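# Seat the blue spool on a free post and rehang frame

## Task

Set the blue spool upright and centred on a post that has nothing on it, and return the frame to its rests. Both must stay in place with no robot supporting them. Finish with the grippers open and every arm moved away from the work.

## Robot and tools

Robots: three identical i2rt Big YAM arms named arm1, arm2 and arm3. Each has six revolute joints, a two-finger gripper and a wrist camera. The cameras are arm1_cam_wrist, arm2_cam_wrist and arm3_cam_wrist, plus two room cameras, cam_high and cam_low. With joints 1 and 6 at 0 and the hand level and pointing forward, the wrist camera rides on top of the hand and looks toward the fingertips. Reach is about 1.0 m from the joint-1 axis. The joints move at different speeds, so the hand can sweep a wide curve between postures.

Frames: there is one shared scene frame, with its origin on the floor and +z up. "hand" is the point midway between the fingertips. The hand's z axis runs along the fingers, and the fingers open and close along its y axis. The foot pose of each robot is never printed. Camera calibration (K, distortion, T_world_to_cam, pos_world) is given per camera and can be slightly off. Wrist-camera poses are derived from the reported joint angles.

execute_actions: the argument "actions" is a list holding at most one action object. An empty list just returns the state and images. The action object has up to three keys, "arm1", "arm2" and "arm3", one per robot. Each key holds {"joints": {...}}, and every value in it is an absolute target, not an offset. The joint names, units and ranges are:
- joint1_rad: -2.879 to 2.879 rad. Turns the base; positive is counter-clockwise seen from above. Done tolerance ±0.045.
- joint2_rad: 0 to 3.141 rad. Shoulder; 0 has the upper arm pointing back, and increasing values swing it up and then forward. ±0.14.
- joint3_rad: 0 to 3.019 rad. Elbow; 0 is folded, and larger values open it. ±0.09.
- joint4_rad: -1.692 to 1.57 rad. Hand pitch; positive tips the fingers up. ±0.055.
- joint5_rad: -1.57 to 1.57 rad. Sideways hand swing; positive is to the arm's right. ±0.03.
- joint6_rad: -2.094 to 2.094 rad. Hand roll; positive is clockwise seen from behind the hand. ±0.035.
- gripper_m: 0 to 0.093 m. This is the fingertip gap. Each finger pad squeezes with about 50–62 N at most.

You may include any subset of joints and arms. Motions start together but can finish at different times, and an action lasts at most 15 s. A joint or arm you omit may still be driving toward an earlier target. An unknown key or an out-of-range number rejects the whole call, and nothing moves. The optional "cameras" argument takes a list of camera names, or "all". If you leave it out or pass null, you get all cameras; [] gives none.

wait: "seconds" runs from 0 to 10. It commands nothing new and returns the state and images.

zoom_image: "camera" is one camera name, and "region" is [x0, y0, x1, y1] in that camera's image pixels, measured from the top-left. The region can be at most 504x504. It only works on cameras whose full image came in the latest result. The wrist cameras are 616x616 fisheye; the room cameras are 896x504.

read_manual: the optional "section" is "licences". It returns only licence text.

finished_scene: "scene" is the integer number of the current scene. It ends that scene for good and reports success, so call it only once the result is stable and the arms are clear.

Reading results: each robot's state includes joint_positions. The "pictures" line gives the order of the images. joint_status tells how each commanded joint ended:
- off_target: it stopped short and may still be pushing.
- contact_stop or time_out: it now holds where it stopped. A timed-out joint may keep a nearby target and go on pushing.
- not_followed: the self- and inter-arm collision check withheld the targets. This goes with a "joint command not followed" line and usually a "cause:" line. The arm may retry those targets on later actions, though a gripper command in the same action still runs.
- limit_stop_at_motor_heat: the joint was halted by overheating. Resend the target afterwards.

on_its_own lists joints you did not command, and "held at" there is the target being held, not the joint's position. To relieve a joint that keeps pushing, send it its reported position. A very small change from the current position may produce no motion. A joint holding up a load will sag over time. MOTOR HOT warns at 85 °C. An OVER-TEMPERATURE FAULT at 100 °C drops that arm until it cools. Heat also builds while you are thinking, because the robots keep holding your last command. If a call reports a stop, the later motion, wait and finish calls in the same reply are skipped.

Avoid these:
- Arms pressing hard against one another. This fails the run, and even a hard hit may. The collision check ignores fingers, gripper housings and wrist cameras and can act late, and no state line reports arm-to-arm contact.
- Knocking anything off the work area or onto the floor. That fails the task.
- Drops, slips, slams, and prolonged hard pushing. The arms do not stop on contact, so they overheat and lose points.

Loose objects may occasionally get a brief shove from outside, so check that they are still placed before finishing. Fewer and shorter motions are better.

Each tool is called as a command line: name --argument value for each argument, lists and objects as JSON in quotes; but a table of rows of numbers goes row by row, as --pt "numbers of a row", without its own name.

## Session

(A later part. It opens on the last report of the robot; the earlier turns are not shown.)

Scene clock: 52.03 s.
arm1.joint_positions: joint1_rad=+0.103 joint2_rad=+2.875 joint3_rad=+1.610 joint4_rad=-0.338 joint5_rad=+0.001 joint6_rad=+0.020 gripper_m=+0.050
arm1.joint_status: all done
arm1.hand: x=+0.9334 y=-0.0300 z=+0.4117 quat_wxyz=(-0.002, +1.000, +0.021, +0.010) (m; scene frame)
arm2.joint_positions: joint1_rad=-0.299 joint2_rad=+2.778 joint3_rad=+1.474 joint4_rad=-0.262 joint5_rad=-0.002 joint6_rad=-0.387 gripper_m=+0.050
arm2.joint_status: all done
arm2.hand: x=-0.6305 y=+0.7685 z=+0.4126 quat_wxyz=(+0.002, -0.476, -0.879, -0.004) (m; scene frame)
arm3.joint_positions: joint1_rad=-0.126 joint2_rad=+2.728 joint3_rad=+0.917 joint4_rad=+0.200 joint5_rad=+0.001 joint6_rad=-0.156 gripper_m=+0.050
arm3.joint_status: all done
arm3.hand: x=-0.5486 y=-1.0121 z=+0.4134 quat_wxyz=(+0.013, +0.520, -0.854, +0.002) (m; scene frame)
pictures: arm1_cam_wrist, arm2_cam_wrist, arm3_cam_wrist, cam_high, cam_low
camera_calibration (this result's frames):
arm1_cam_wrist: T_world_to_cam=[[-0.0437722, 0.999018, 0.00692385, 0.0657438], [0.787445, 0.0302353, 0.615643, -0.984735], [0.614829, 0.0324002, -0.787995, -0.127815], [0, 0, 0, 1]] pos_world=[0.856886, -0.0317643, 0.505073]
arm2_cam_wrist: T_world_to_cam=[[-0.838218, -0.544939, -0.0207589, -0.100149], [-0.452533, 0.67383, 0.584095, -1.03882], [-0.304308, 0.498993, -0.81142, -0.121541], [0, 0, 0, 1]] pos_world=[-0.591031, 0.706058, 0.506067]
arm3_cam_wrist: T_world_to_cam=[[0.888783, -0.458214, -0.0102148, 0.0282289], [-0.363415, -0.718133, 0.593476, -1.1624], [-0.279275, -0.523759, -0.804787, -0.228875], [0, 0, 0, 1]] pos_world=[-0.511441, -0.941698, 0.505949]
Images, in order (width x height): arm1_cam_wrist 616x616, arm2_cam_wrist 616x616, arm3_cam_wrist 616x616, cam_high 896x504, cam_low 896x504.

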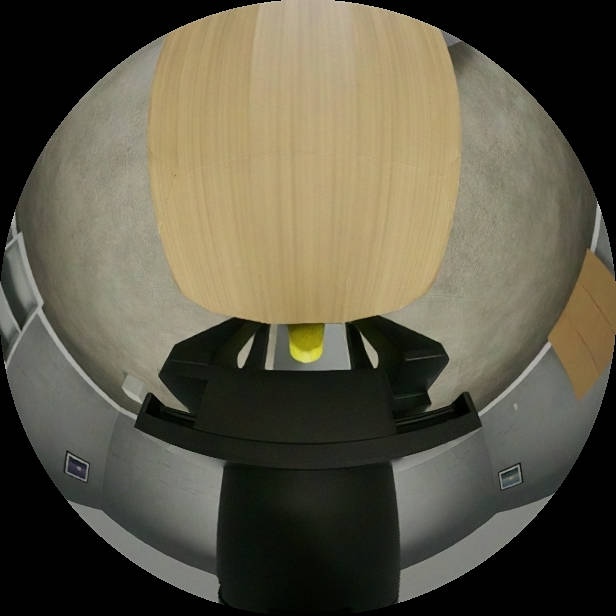

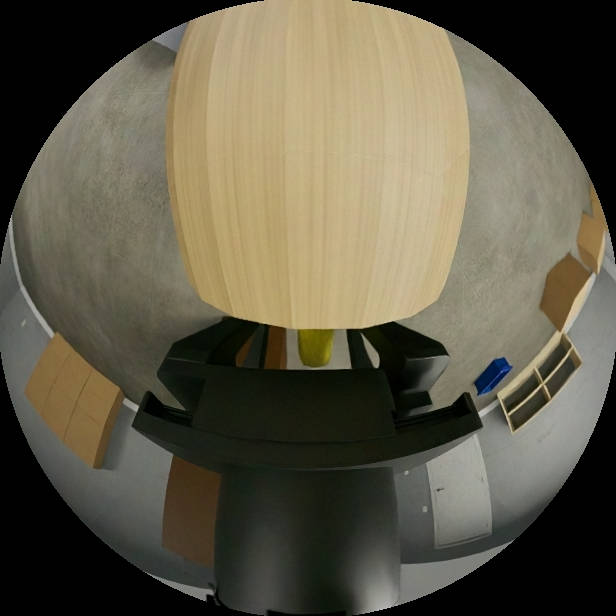

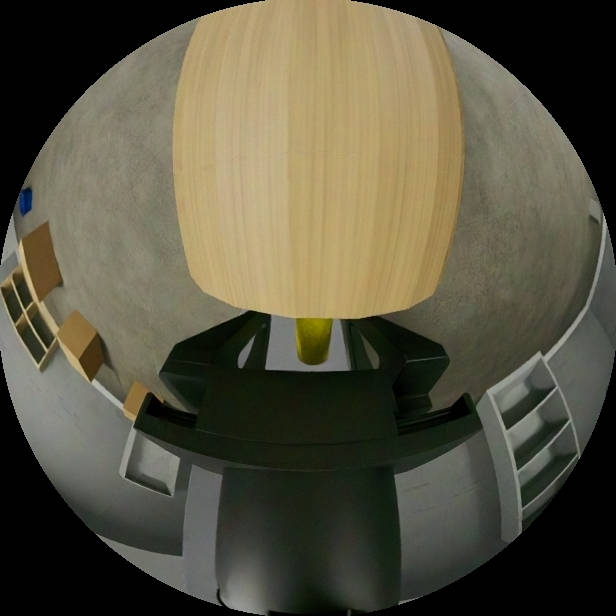

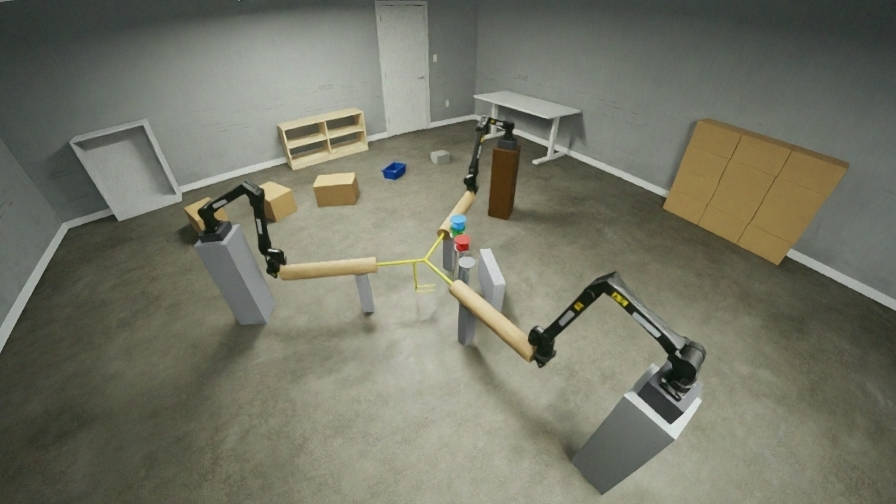

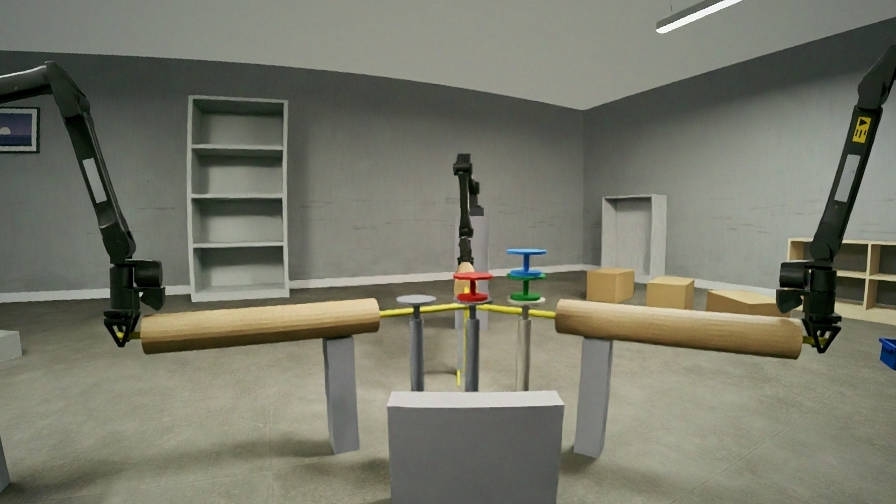

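zoom_image --camera "cam_low" --region '[80, 280, 200, 370]'

zoom_image --camera "cam_high" --region '[240, 230, 320, 300]'

Region (80, 280, 200, 370) of cam_low's 896x504 image, scaled by 4.200, with more detail than that image has; it fills the top 378 rows of this view, and the rest is white.

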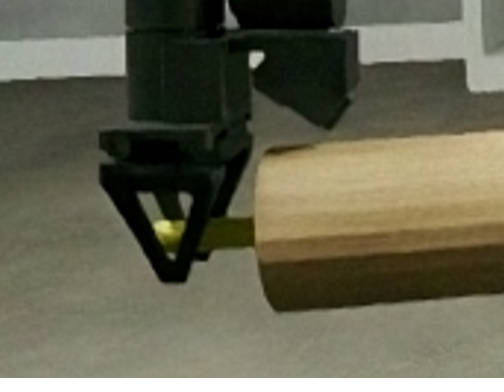

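Region (240, 230, 320, 300) of cam_high's 896x504 image, scaled by 6.300, with more detail than that image has; it fills the top 441 rows of this view, and the rest is white.

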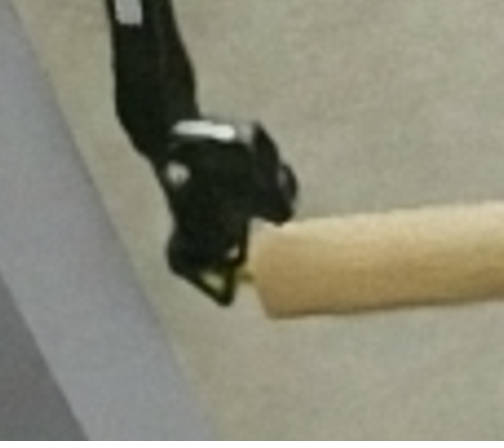

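execute_actions --actions '[{"arm1":{"joints":{"joint3_rad":1.638,"gripper_m":0.0}},"arm3":{"joints":{"joint3_rad":0.93,"gripper_m":0.0}},"arm2":{"joints":{"gripper_m":0.0}}}]' --cameras '["cam_low"]'

Scene clock: 55.07 s.
arm1.joint_positions: joint1_rad=+0.104 joint2_rad=+2.875 joint3_rad=+1.610 joint4_rad=-0.338 joint5_rad=-0.003 joint6_rad=+0.020 gripper_m=+0.019
arm1.joint_status: gripper_m off_target (ended at +0.019, target +0.000); the others done
arm1.hand: x=+0.9332 y=-0.0312 z=+0.4117 quat_wxyz=(+0.000, +1.000, +0.021, +0.010) (m; scene frame)
arm2.joint_positions: joint1_rad=-0.302 joint2_rad=+2.778 joint3_rad=+1.474 joint4_rad=-0.262 joint5_rad=+0.001 joint6_rad=-0.391 gripper_m=+0.018
arm2.joint_status: gripper_m off_target (ended at +0.018, target +0.000)
arm2.hand: x=-0.6322 y=+0.7679 z=+0.4126 quat_wxyz=(+0.003, -0.475, -0.880, -0.003) (m; scene frame)
arm3.joint_positions: joint1_rad=-0.127 joint2_rad=+2.728 joint3_rad=+0.926 joint4_rad=+0.200 joint5_rad=+0.002 joint6_rad=-0.157 gripper_m=+0.019
arm3.joint_status: gripper_m off_target (ended at +0.019, target +0.000); the others done
arm3.hand: x=-0.5452 y=-1.0080 z=+0.4126 quat_wxyz=(+0.009, +0.520, -0.854, +0.001) (m; scene frame)
pictures: cam_low
Images, in order (width x height): cam_low 896x504.

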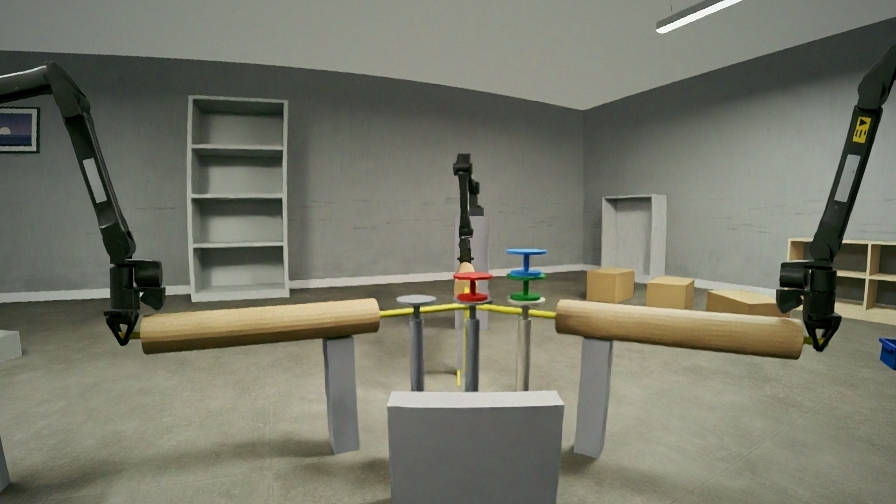

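execute_actions --actions '[{"arm1":{"joints":{"joint2_rad":2.675,"joint3_rad":1.48,"joint4_rad":-0.39}},"arm2":{"joints":{"joint2_rad":2.577,"joint3_rad":1.355,"joint4_rad":-0.325}},"arm3":{"joints":{"joint2_rad":2.51,"joint3_rad":0.80,"joint4_rad":0.12}}}]' --cameras '[]'

execute_actions --actions '[{"arm1":{"joints":{"joint2_rad":2.459,"joint3_rad":1.352,"joint4_rad":-0.478}},"arm2":{"joints":{"joint2_rad":2.356,"joint3_rad":1.238,"joint4_rad":-0.43}},"arm3":{"joints":{"joint2_rad":2.213,"joint3_rad":0.673,"joint4_rad":-0.052}}}]' --cameras '["cam_high","cam_low"]'

Scene clock: 73.07 s.
arm1.joint_positions: joint1_rad=+0.104 joint2_rad=+2.713 joint3_rad=+1.482 joint4_rad=-0.374 joint5_rad=-0.001 joint6_rad=+0.020 gripper_m=+0.019
arm1.joint_status: all done
arm1.hand: x=+0.9328 y=-0.0308 z=+0.4770 quat_wxyz=(-0.001, +1.000, +0.021, +0.011) (m; scene frame)
arm2.joint_positions: joint1_rad=-0.304 joint2_rad=+2.603 joint3_rad=+1.351 joint4_rad=-0.321 joint5_rad=+0.000 joint6_rad=-0.394 gripper_m=+0.018
arm2.joint_status: all done
arm2.hand: x=-0.6334 y=+0.7677 z=+0.4831 quat_wxyz=(+0.005, -0.475, -0.880, -0.006) (m; scene frame)
arm3.joint_positions: joint1_rad=-0.127 joint2_rad=+2.530 joint3_rad=+0.799 joint4_rad=+0.123 joint5_rad=-0.001 joint6_rad=-0.157 gripper_m=+0.019
arm3.joint_status: all done
arm3.hand: x=-0.5456 y=-1.0086 z=+0.4793 quat_wxyz=(+0.012, +0.520, -0.854, +0.001) (m; scene frame)
pictures: none
No camera images: the call's "cameras" was empty. Leave "cameras" out to get every camera's image.

Scene clock: 74.00 s.
arm1.joint_positions: joint1_rad=+0.104 joint2_rad=+2.494 joint3_rad=+1.352 joint4_rad=-0.463 joint5_rad=+0.000 joint6_rad=+0.020 gripper_m=+0.019
arm1.joint_status: all done
arm1.hand: x=+0.9322 y=-0.0310 z=+0.5684 quat_wxyz=(-0.002, +1.000, +0.021, +0.011) (m; scene frame)
arm2.joint_positions: joint1_rad=-0.306 joint2_rad=+2.377 joint3_rad=+1.233 joint4_rad=-0.427 joint5_rad=+0.001 joint6_rad=-0.396 gripper_m=+0.018
arm2.joint_status: all done
arm2.hand: x=-0.6344 y=+0.7672 z=+0.5751 quat_wxyz=(+0.004, -0.475, -0.880, -0.005) (m; scene frame)
arm3.joint_positions: joint1_rad=-0.127 joint2_rad=+2.235 joint3_rad=+0.669 joint4_rad=-0.045 joint5_rad=-0.001 joint6_rad=-0.157 gripper_m=+0.019
arm3.joint_status: all done
arm3.hand: x=-0.5457 y=-1.0097 z=+0.5690 quat_wxyz=(+0.013, +0.520, -0.854, +0.001) (m; scene frame)
pictures: cam_high, cam_low
Images, in order (width x height): cam_high 896x504, cam_low 896x504.

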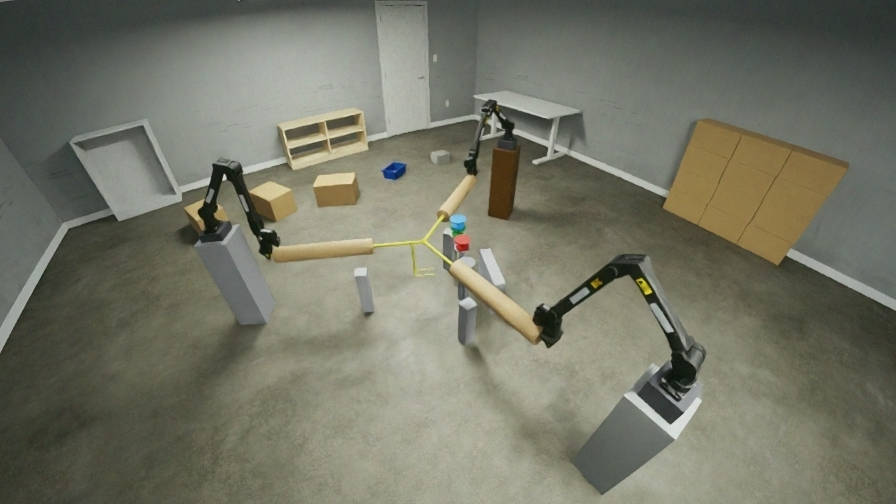

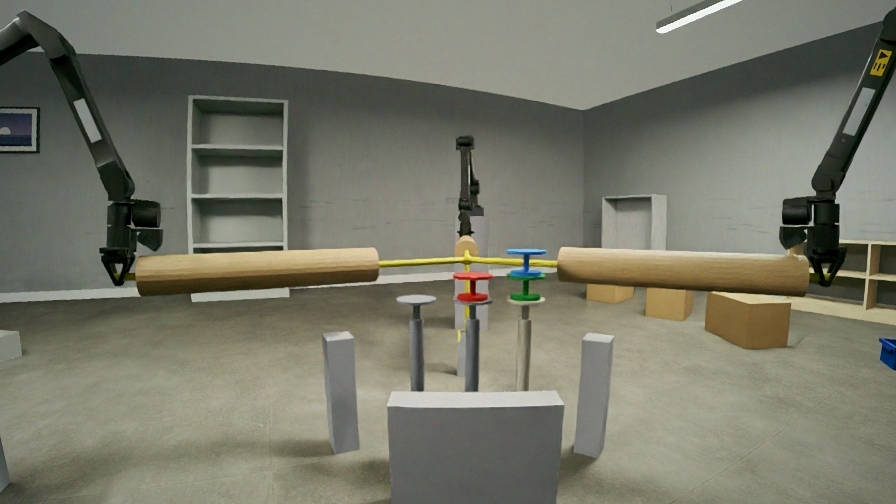

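execute_actions --actions '[{"arm1":{"joints":{"joint2_rad":2.204,"joint3_rad":1.263,"joint4_rad":-0.64}},"arm2":{"joints":{"joint1_rad":-0.302,"joint2_rad":2.107,"joint3_rad":1.168,"joint4_rad":-0.604}},"arm3":{"joints":{"joint1_rad":-0.127,"joint6_rad":-0.157,"joint2_rad":1.818,"joint3_rad":0.605,"joint4_rad":-0.372}}}]' --cameras '["cam_high","cam_low"]'

Scene clock: 77.13 s.
arm1.joint_positions: joint1_rad=+0.104 joint2_rad=+2.235 joint3_rad=+1.259 joint4_rad=-0.629 joint5_rad=+0.001 joint6_rad=+0.020 gripper_m=+0.019
arm1.joint_status: all done
arm1.hand: x=+0.9343 y=-0.0310 z=+0.6815 quat_wxyz=(-0.002, +1.000, +0.021, +0.011) (m; scene frame)
arm2.joint_positions: joint1_rad=-0.302 joint2_rad=+2.125 joint3_rad=+1.161 joint4_rad=-0.602 joint5_rad=+0.001 joint6_rad=-0.393 gripper_m=+0.018
arm2.joint_status: all done
arm2.hand: x=-0.6325 y=+0.7684 z=+0.6823 quat_wxyz=(+0.003, -0.475, -0.880, -0.003) (m; scene frame)
arm3.joint_positions: joint1_rad=-0.127 joint2_rad=+1.839 joint3_rad=+0.600 joint4_rad=-0.364 joint5_rad=-0.002 joint6_rad=-0.155 gripper_m=+0.019
arm3.joint_status: all done
arm3.hand: x=-0.5443 y=-1.0088 z=+0.6806 quat_wxyz=(+0.010, +0.519, -0.854, -0.001) (m; scene frame)
pictures: cam_high, cam_low
Images, in order (width x height): cam_high 896x504, cam_low 896x504.

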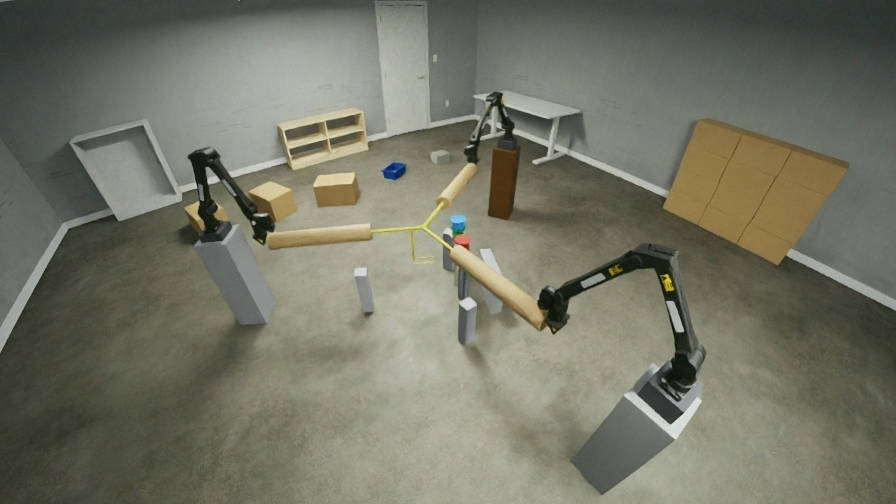

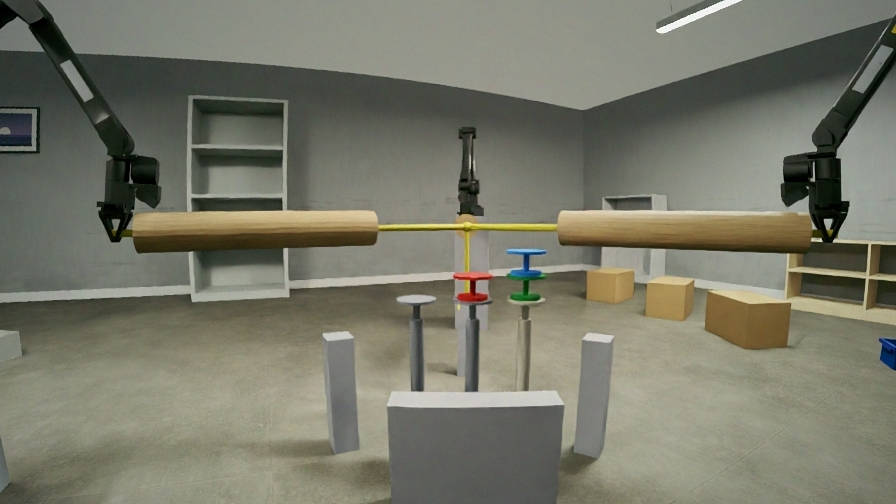

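execute_actions --actions '[{"arm1":{"joints":{"joint1_rad":-0.038,"joint2_rad":2.12,"joint3_rad":1.475,"joint4_rad":-0.90,"joint6_rad":-0.128}},"arm2":{"joints":{"joint1_rad":-0.39,"joint2_rad":1.775,"joint3_rad":0.92,"joint4_rad":-0.69,"joint6_rad":-0.486}},"arm3":{"joints":{"joint1_rad":0.128,"joint2_rad":1.62,"joint3_rad":0.775,"joint4_rad":-0.72,"joint6_rad":0.105}}}]' --cameras '[]'

Scene clock: 93.70 s.
arm1.joint_positions: joint1_rad=-0.044 joint2_rad=+2.158 joint3_rad=+1.431 joint4_rad=-0.870 joint5_rad=-0.001 joint6_rad=-0.129 gripper_m=+0.019
arm1.joint_status: all done
arm1.hand: x=+0.8836 y=+0.0490 z=+0.7666 quat_wxyz=(+0.001, +1.000, +0.021, +0.006) (m; scene frame)
arm2.joint_positions: joint1_rad=-0.394 joint2_rad=+1.797 joint3_rad=+0.906 joint4_rad=-0.688 joint5_rad=-0.002 joint6_rad=-0.488 gripper_m=+0.018
arm2.joint_status: all done
arm2.hand: x=-0.6854 y=+0.8472 z=+0.7676 quat_wxyz=(+0.005, -0.473, -0.881, -0.009) (m; scene frame)
arm3.joint_positions: joint1_rad=+0.126 joint2_rad=+1.636 joint3_rad=+0.746 joint4_rad=-0.698 joint5_rad=-0.004 joint6_rad=+0.098 gripper_m=+0.019
arm3.joint_status: all done
arm3.hand: x=-0.5950 y=-0.9298 z=+0.7722 quat_wxyz=(+0.003, +0.519, -0.855, -0.002) (m; scene frame)
pictures: none
No camera images: the call's "cameras" was empty. Leave "cameras" out to get every camera's image.

execute_actions --actions '[{"arm1":{"joints":{"joint1_rad":-0.160,"joint2_rad":2.125,"joint3_rad":1.775,"joint4_rad":-1.195,"joint6_rad":-0.25}},"arm2":{"joints":{"joint1_rad":-0.501,"joint2_rad":1.385,"joint3_rad":0.75,"joint4_rad":-0.905,"joint6_rad":-0.594}},"arm3":{"joints":{"joint1_rad":0.312,"joint2_rad":1.60,"joint3_rad":1.065,"joint4_rad":-1.04,"joint6_rad":0.288}}}]' --cameras '["cam_high","cam_low"]'

Scene clock: 95.83 s.
arm1.joint_positions: joint1_rad=-0.164 joint2_rad=+2.158 joint3_rad=+1.708 joint4_rad=-1.157 joint5_rad=+0.000 joint6_rad=-0.244 gripper_m=+0.019
arm1.joint_status: all done
arm1.hand: x=+0.8401 y=+0.1275 z=+0.8549 quat_wxyz=(+0.003, +1.000, +0.019, +0.011) (m; scene frame)
arm2.joint_positions: joint1_rad=-0.503 joint2_rad=+1.409 joint3_rad=+0.735 joint4_rad=-0.900 joint5_rad=+0.001 joint6_rad=-0.590 gripper_m=+0.018
arm2.joint_status: all done
arm2.hand: x=-0.7294 y=+0.9300 z=+0.8584 quat_wxyz=(+0.005, -0.476, -0.879, -0.006) (m; scene frame)
arm3.joint_positions: joint1_rad=+0.311 joint2_rad=+1.623 joint3_rad=+1.028 joint4_rad=-1.006 joint5_rad=-0.004 joint6_rad=+0.285 gripper_m=+0.019
arm3.joint_status: all done
arm3.hand: x=-0.6438 y=-0.8462 z=+0.8574 quat_wxyz=(+0.006, +0.518, -0.855, +0.004) (m; scene frame)
pictures: cam_high, cam_low
Images, in order (width x height): cam_high 896x504, cam_low 896x504.

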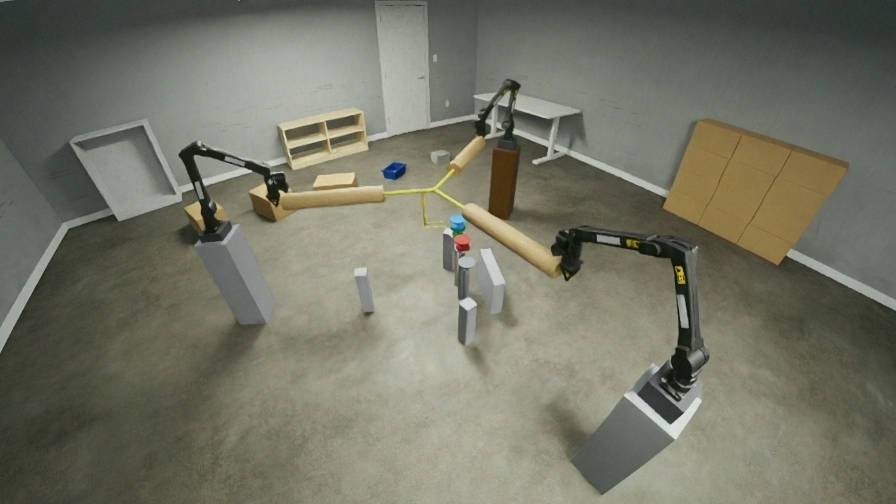

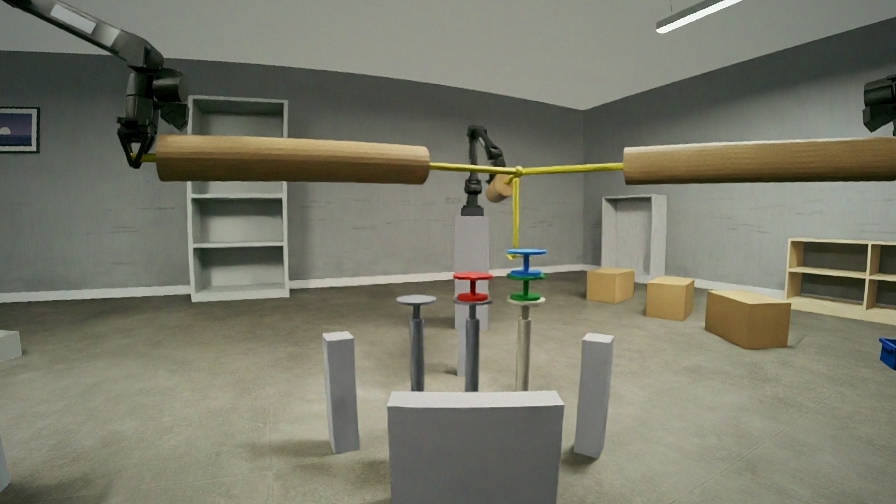

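zoom_image --camera "cam_low" --region '[480, 220, 570, 310]'

zoom_image --camera "cam_high" --region '[405, 180, 495, 270]'

zoom_image --camera "cam_low" --region '[90, 100, 210, 190]'

Region (480, 220, 570, 310) of cam_low's 896x504 image, scaled by 5.600, with more detail than that image has.

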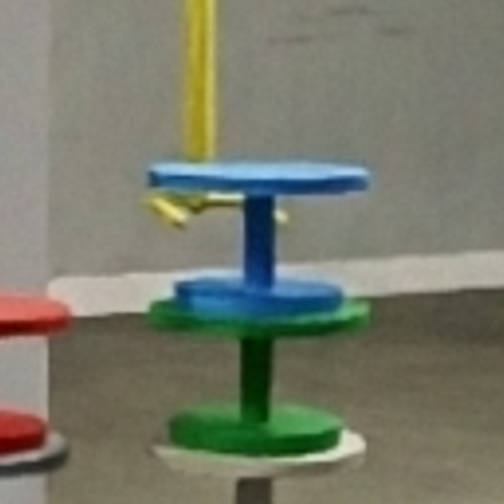

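Region (405, 180, 495, 270) of cam_high's 896x504 image, scaled by 5.600, with more detail than that image has.

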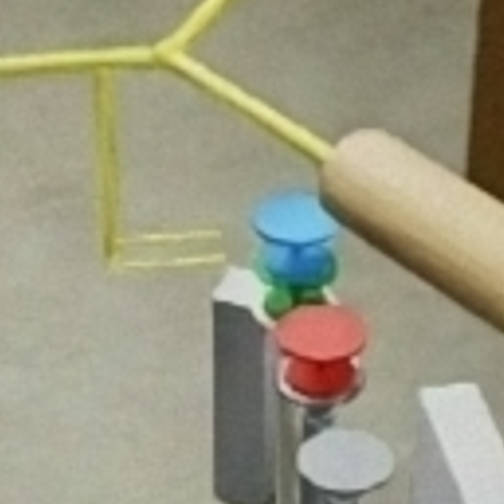

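Region (90, 100, 210, 190) of cam_low's 896x504 image, scaled by 4.200, with more detail than that image has; it fills the top 378 rows of this view, and the rest is white.

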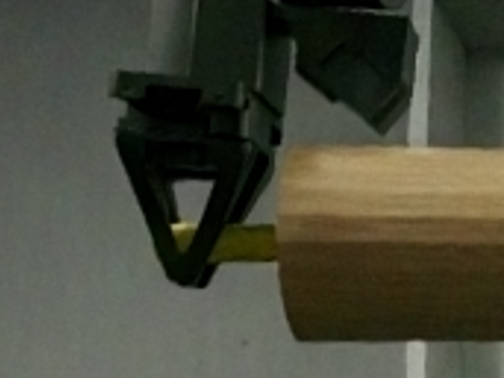

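execute_actions --actions '[{"arm1":{"joints":{"joint1_rad":-0.286,"joint2_rad":2.098,"joint3_rad":1.70,"joint4_rad":-1.14,"joint6_rad":-0.378}},"arm2":{"joints":{"joint1_rad":-0.372,"joint2_rad":1.192,"joint3_rad":0.57,"joint4_rad":-0.912,"joint6_rad":-0.455}},"arm3":{"joints":{"joint1_rad":0.266,"joint2_rad":1.793,"joint3_rad":1.315,"joint4_rad":-1.10,"joint6_rad":0.233}}}]' --cameras '["cam_high","cam_low"]'

zoom_image --camera "cam_low" --region '[480, 220, 570, 310]'

zoom_image --camera "cam_high" --region '[405, 180, 495, 270]'

Scene clock: 113.07 s.
arm1.joint_positions: joint1_rad=-0.297 joint2_rad=+2.158 joint3_rad=+1.681 joint4_rad=-1.151 joint5_rad=+0.000 joint6_rad=-0.376 gripper_m=+0.019
arm1.joint_status: all done
arm1.hand: x=+0.8715 y=+0.2044 z=+0.8457 quat_wxyz=(+0.009, +1.000, +0.019, +0.020) (m; scene frame)
arm2.joint_positions: joint1_rad=-0.383 joint2_rad=+1.214 joint3_rad=+0.548 joint4_rad=-0.913 joint5_rad=+0.007 joint6_rad=-0.470 gripper_m=+0.018
arm2.joint_status: all done
arm2.hand: x=-0.6994 y=+1.0051 z=+0.8555 quat_wxyz=(+0.009, -0.476, -0.879, -0.006) (m; scene frame)
arm3.joint_positions: joint1_rad=+0.274 joint2_rad=+1.814 joint3_rad=+1.273 joint4_rad=-1.066 joint5_rad=-0.009 joint6_rad=+0.249 gripper_m=+0.019
arm3.joint_status: all done
arm3.hand: x=-0.6109 y=-0.7719 z=+0.8530 quat_wxyz=(+0.010, +0.518, -0.856, +0.003) (m; scene frame)
pictures: cam_high, cam_low
Images, in order (width x height): cam_high 896x504, cam_low 896x504.

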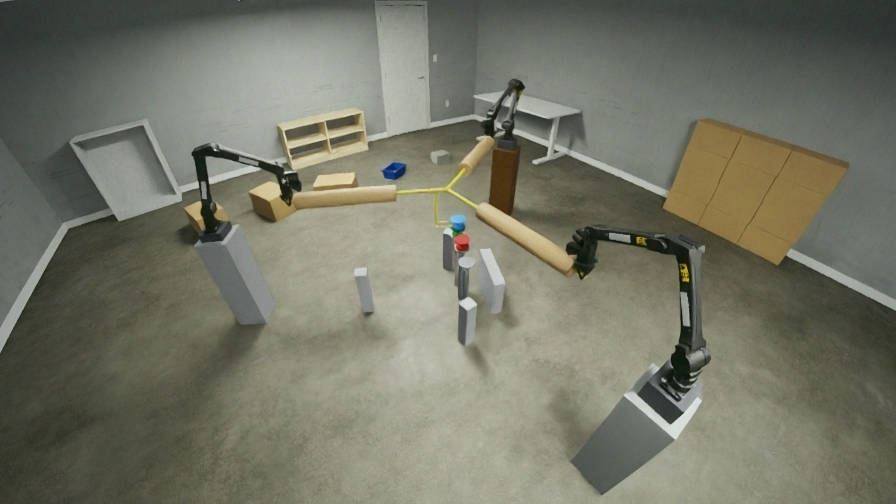

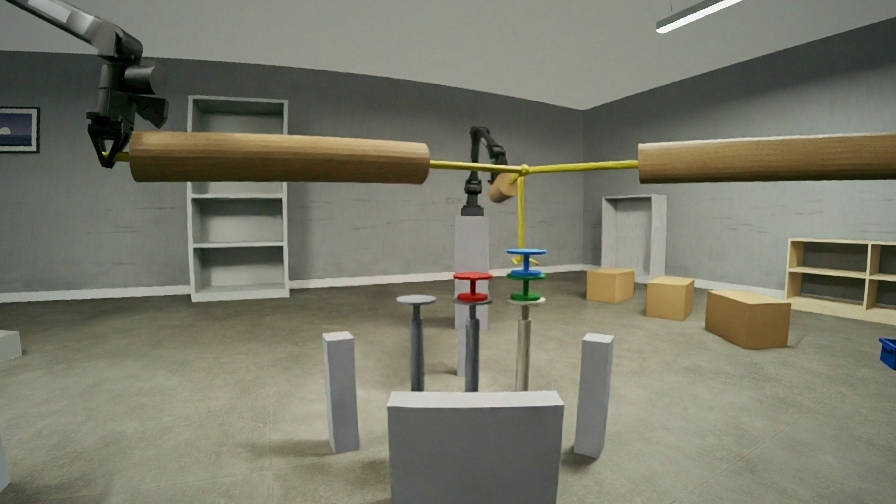

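Region (480, 220, 570, 310) of cam_low's 896x504 image, scaled by 5.600, with more detail than that image has.

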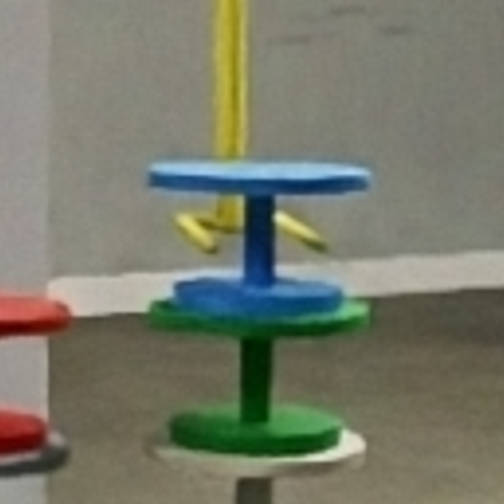

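Region (405, 180, 495, 270) of cam_high's 896x504 image, scaled by 5.600, with more detail than that image has.

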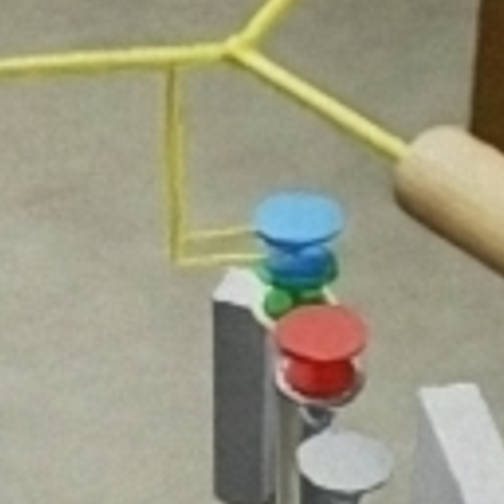

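execute_actions --actions '[{"arm1":{"joints":{"joint1_rad":-0.401,"joint2_rad":2.072,"joint3_rad":1.657,"joint4_rad":-1.113,"joint6_rad":-0.49}},"arm2":{"joints":{"joint1_rad":-0.156,"joint2_rad":1.011,"joint3_rad":0.453,"joint4_rad":-0.967,"joint6_rad":-0.24}},"arm3":{"joints":{"joint1_rad":0.228,"joint2_rad":1.938,"joint3_rad":1.56,"joint4_rad":-1.19,"joint6_rad":0.196}}}]' --cameras '["cam_high","cam_low"]'

zoom_image --camera "cam_low" --region '[480, 220, 570, 310]'

zoom_image --camera "cam_high" --region '[405, 180, 495, 270]'

Scene clock: 120.50 s.
arm1.joint_positions: joint1_rad=-0.409 joint2_rad=+2.146 joint3_rad=+1.640 joint4_rad=-1.130 joint5_rad=+0.001 joint6_rad=-0.488 gripper_m=+0.019
arm1.joint_status: all done
arm1.hand: x=+0.9075 y=+0.2631 z=+0.8385 quat_wxyz=(+0.013, +0.999, +0.019, +0.023) (m; scene frame)
arm2.joint_positions: joint1_rad=-0.172 joint2_rad=+1.029 joint3_rad=+0.429 joint4_rad=-0.969 joint5_rad=+0.009 joint6_rad=-0.258 gripper_m=+0.018
arm2.joint_status: all done
arm2.hand: x=-0.6642 y=+1.0646 z=+0.8573 quat_wxyz=(+0.007, -0.477, -0.879, -0.001) (m; scene frame)
arm3.joint_positions: joint1_rad=+0.238 joint2_rad=+1.960 joint3_rad=+1.510 joint4_rad=-1.156 joint5_rad=-0.008 joint6_rad=+0.214 gripper_m=+0.019
arm3.joint_status: all done
arm3.hand: x=-0.5760 y=-0.7129 z=+0.8579 quat_wxyz=(+0.010, +0.517, -0.856, +0.003) (m; scene frame)
pictures: cam_high, cam_low
Images, in order (width x height): cam_high 896x504, cam_low 896x504.

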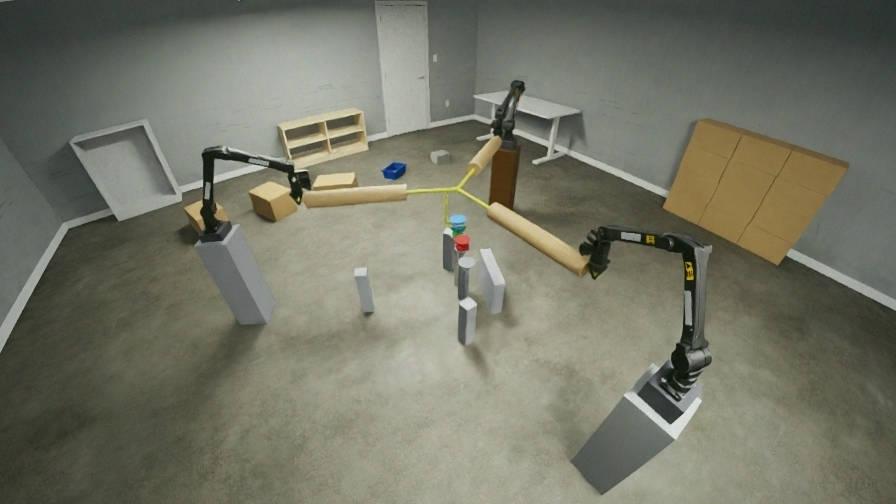

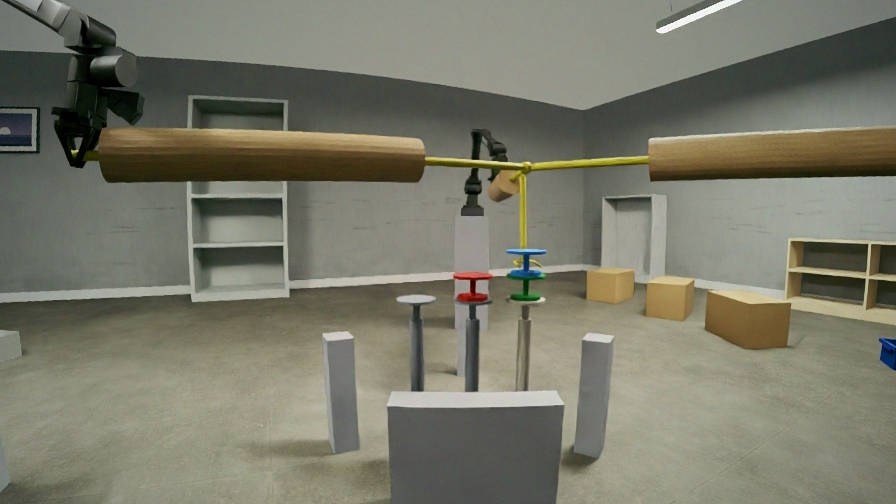

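Region (480, 220, 570, 310) of cam_low's 896x504 image, scaled by 5.600, with more detail than that image has.

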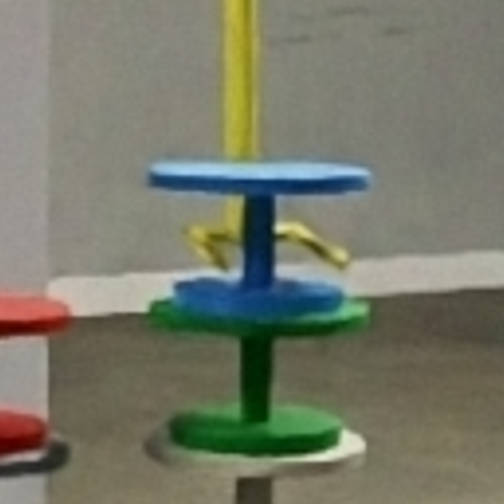

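Region (405, 180, 495, 270) of cam_high's 896x504 image, scaled by 5.600, with more detail than that image has.

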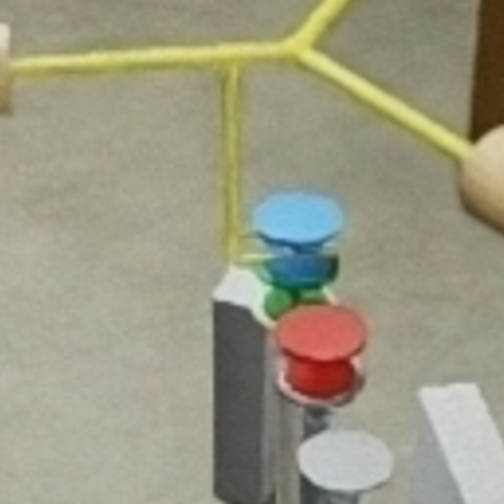

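execute_actions --actions '[{"arm1":{"joints":{"joint2_rad":2.01,"joint3_rad":1.68,"joint4_rad":-1.20}},"arm2":{"joints":{"joint2_rad":0.934,"joint3_rad":0.53,"joint4_rad":-1.105}},"arm3":{"joints":{"joint2_rad":1.875,"joint3_rad":1.60,"joint4_rad":-1.26}}}]' --cameras '["cam_low"]'

zoom_image --camera "cam_low" --region '[480, 220, 570, 310]'

Scene clock: 132.20 s.
arm1.joint_positions: joint1_rad=-0.407 joint2_rad=+2.066 joint3_rad=+1.640 joint4_rad=-1.183 joint5_rad=+0.002 joint6_rad=-0.487 gripper_m=+0.019
arm1.joint_status: all done
arm1.hand: x=+0.9102 y=+0.2606 z=+0.8858 quat_wxyz=(+0.007, +1.000, +0.020, +0.011) (m; scene frame)
arm2.joint_positions: joint1_rad=-0.166 joint2_rad=+0.950 joint3_rad=+0.481 joint4_rad=-1.085 joint5_rad=+0.003 joint6_rad=-0.252 gripper_m=+0.018
arm2.joint_status: all done
arm2.hand: x=-0.6615 y=+1.0637 z=+0.8886 quat_wxyz=(-0.001, -0.477, -0.879, +0.002) (m; scene frame)
arm3.joint_positions: joint1_rad=+0.237 joint2_rad=+1.912 joint3_rad=+1.551 joint4_rad=-1.234 joint5_rad=-0.005 joint6_rad=+0.214 gripper_m=+0.019
arm3.joint_status: all done
arm3.hand: x=-0.5753 y=-0.7134 z=+0.8984 quat_wxyz=(+0.005, +0.517, -0.856, +0.000) (m; scene frame)
pictures: cam_low
Images, in order (width x height): cam_low 896x504.

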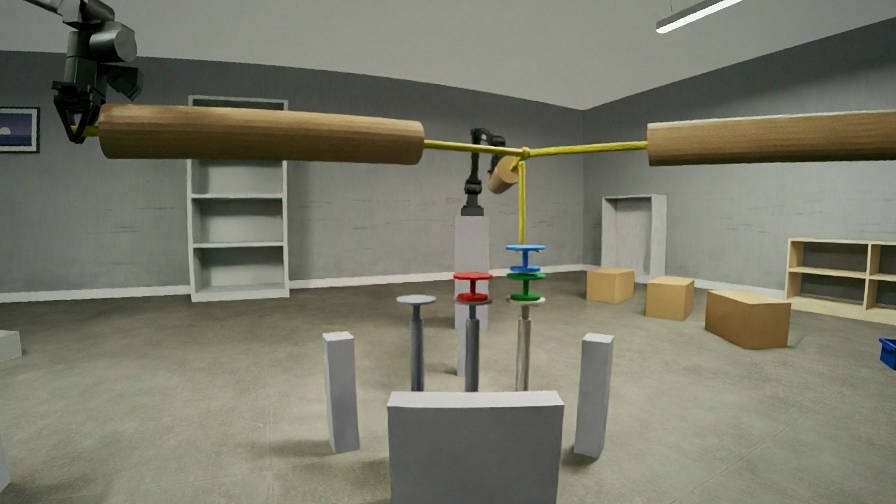

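Region (480, 220, 570, 310) of cam_low's 896x504 image, scaled by 5.600, with more detail than that image has.

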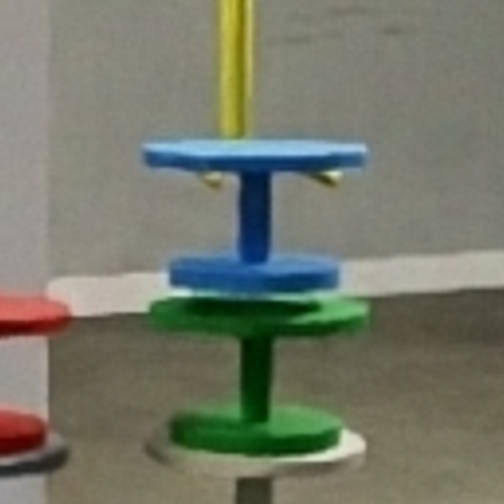

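execute_actions --actions '[{"arm1":{"joints":{"joint1_rad":-0.405,"joint2_rad":1.76,"joint3_rad":1.315,"joint4_rad":-1.09}},"arm2":{"joints":{"joint1_rad":0.108,"joint2_rad":1.185,"joint3_rad":0.752,"joint4_rad":-1.09,"joint6_rad":0.024}},"arm3":{"joints":{"joint1_rad":0.046,"joint2_rad":1.845,"joint3_rad":1.59,"joint4_rad":-1.285,"joint6_rad":0.014}}}]' --cameras '["cam_low"]'

Scene clock: 157.00 s.
arm1.joint_positions: joint1_rad=-0.411 joint2_rad=+1.799 joint3_rad=+1.299 joint4_rad=-1.119 joint5_rad=+0.008 joint6_rad=-0.492 gripper_m=+0.019
arm1.joint_status: all done
arm1.hand: x=+1.0044 y=+0.2186 z=+0.9121 quat_wxyz=(+0.006, +1.000, +0.020, +0.017) (m; scene frame)
arm2.joint_positions: joint1_rad=+0.097 joint2_rad=+1.199 joint3_rad=+0.706 joint4_rad=-1.081 joint5_rad=+0.001 joint6_rad=+0.008 gripper_m=+0.018
arm2.joint_status: all done
arm2.hand: x=-0.5684 y=+1.0189 z=+0.9095 quat_wxyz=(+0.006, -0.475, -0.880, -0.005) (m; scene frame)
arm3.joint_positions: joint1_rad=+0.045 joint2_rad=+1.890 joint3_rad=+1.551 joint4_rad=-1.273 joint5_rad=-0.004 joint6_rad=+0.020 gripper_m=+0.019
arm3.joint_status: all done
arm3.hand: x=-0.4778 y=-0.7604 z=+0.9100 quat_wxyz=(+0.013, +0.518, -0.856, +0.004) (m; scene frame)
pictures: cam_low
Images, in order (width x height): cam_low 896x504.

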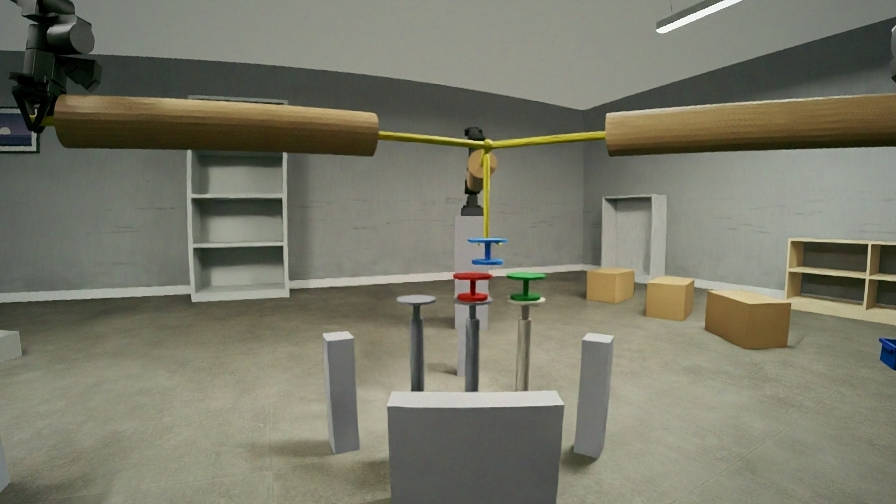

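execute_actions --actions '[{"arm1":{"joints":{"joint1_rad":-0.408,"joint2_rad":1.522,"joint3_rad":0.998,"joint4_rad":-1.01}},"arm2":{"joints":{"joint1_rad":0.251,"joint2_rad":1.42,"joint3_rad":0.982,"joint4_rad":-1.06,"joint6_rad":0.168}},"arm3":{"joints":{"joint1_rad":-0.129,"joint2_rad":1.90,"joint3_rad":1.645,"joint4_rad":-1.275,"joint6_rad":-0.162}}}]' --cameras '["cam_low"]'

Scene clock: 159.60 s.
arm1.joint_positions: joint1_rad=-0.411 joint2_rad=+1.557 joint3_rad=+0.984 joint4_rad=-1.043 joint5_rad=+0.007 joint6_rad=-0.491 gripper_m=+0.019
arm1.joint_status: all done
arm1.hand: x=+1.0969 y=+0.1736 z=+0.9125 quat_wxyz=(+0.006, +1.000, +0.019, +0.015) (m; scene frame)
arm2.joint_positions: joint1_rad=+0.239 joint2_rad=+1.446 joint3_rad=+0.933 joint4_rad=-1.057 joint5_rad=-0.002 joint6_rad=+0.150 gripper_m=+0.018
arm2.joint_status: all done
arm2.hand: x=-0.4747 y=+0.9751 z=+0.9091 quat_wxyz=(+0.003, -0.475, -0.880, -0.005) (m; scene frame)
arm3.joint_positions: joint1_rad=-0.138 joint2_rad=+1.917 joint3_rad=+1.576 joint4_rad=-1.265 joint5_rad=-0.001 joint6_rad=-0.163 gripper_m=+0.019
arm3.joint_status: all done
arm3.hand: x=-0.3849 y=-0.8055 z=+0.9038 quat_wxyz=(+0.011, +0.518, -0.855, +0.000) (m; scene frame)
pictures: cam_low
Images, in order (width x height): cam_low 896x504.

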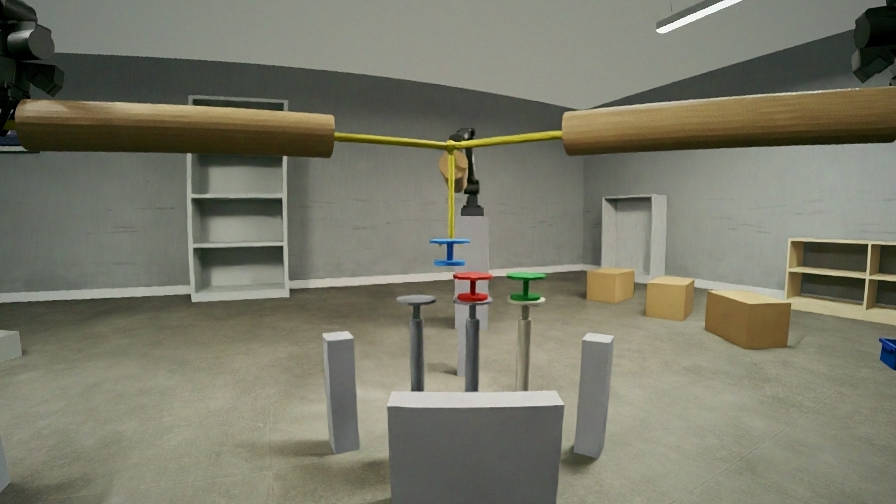

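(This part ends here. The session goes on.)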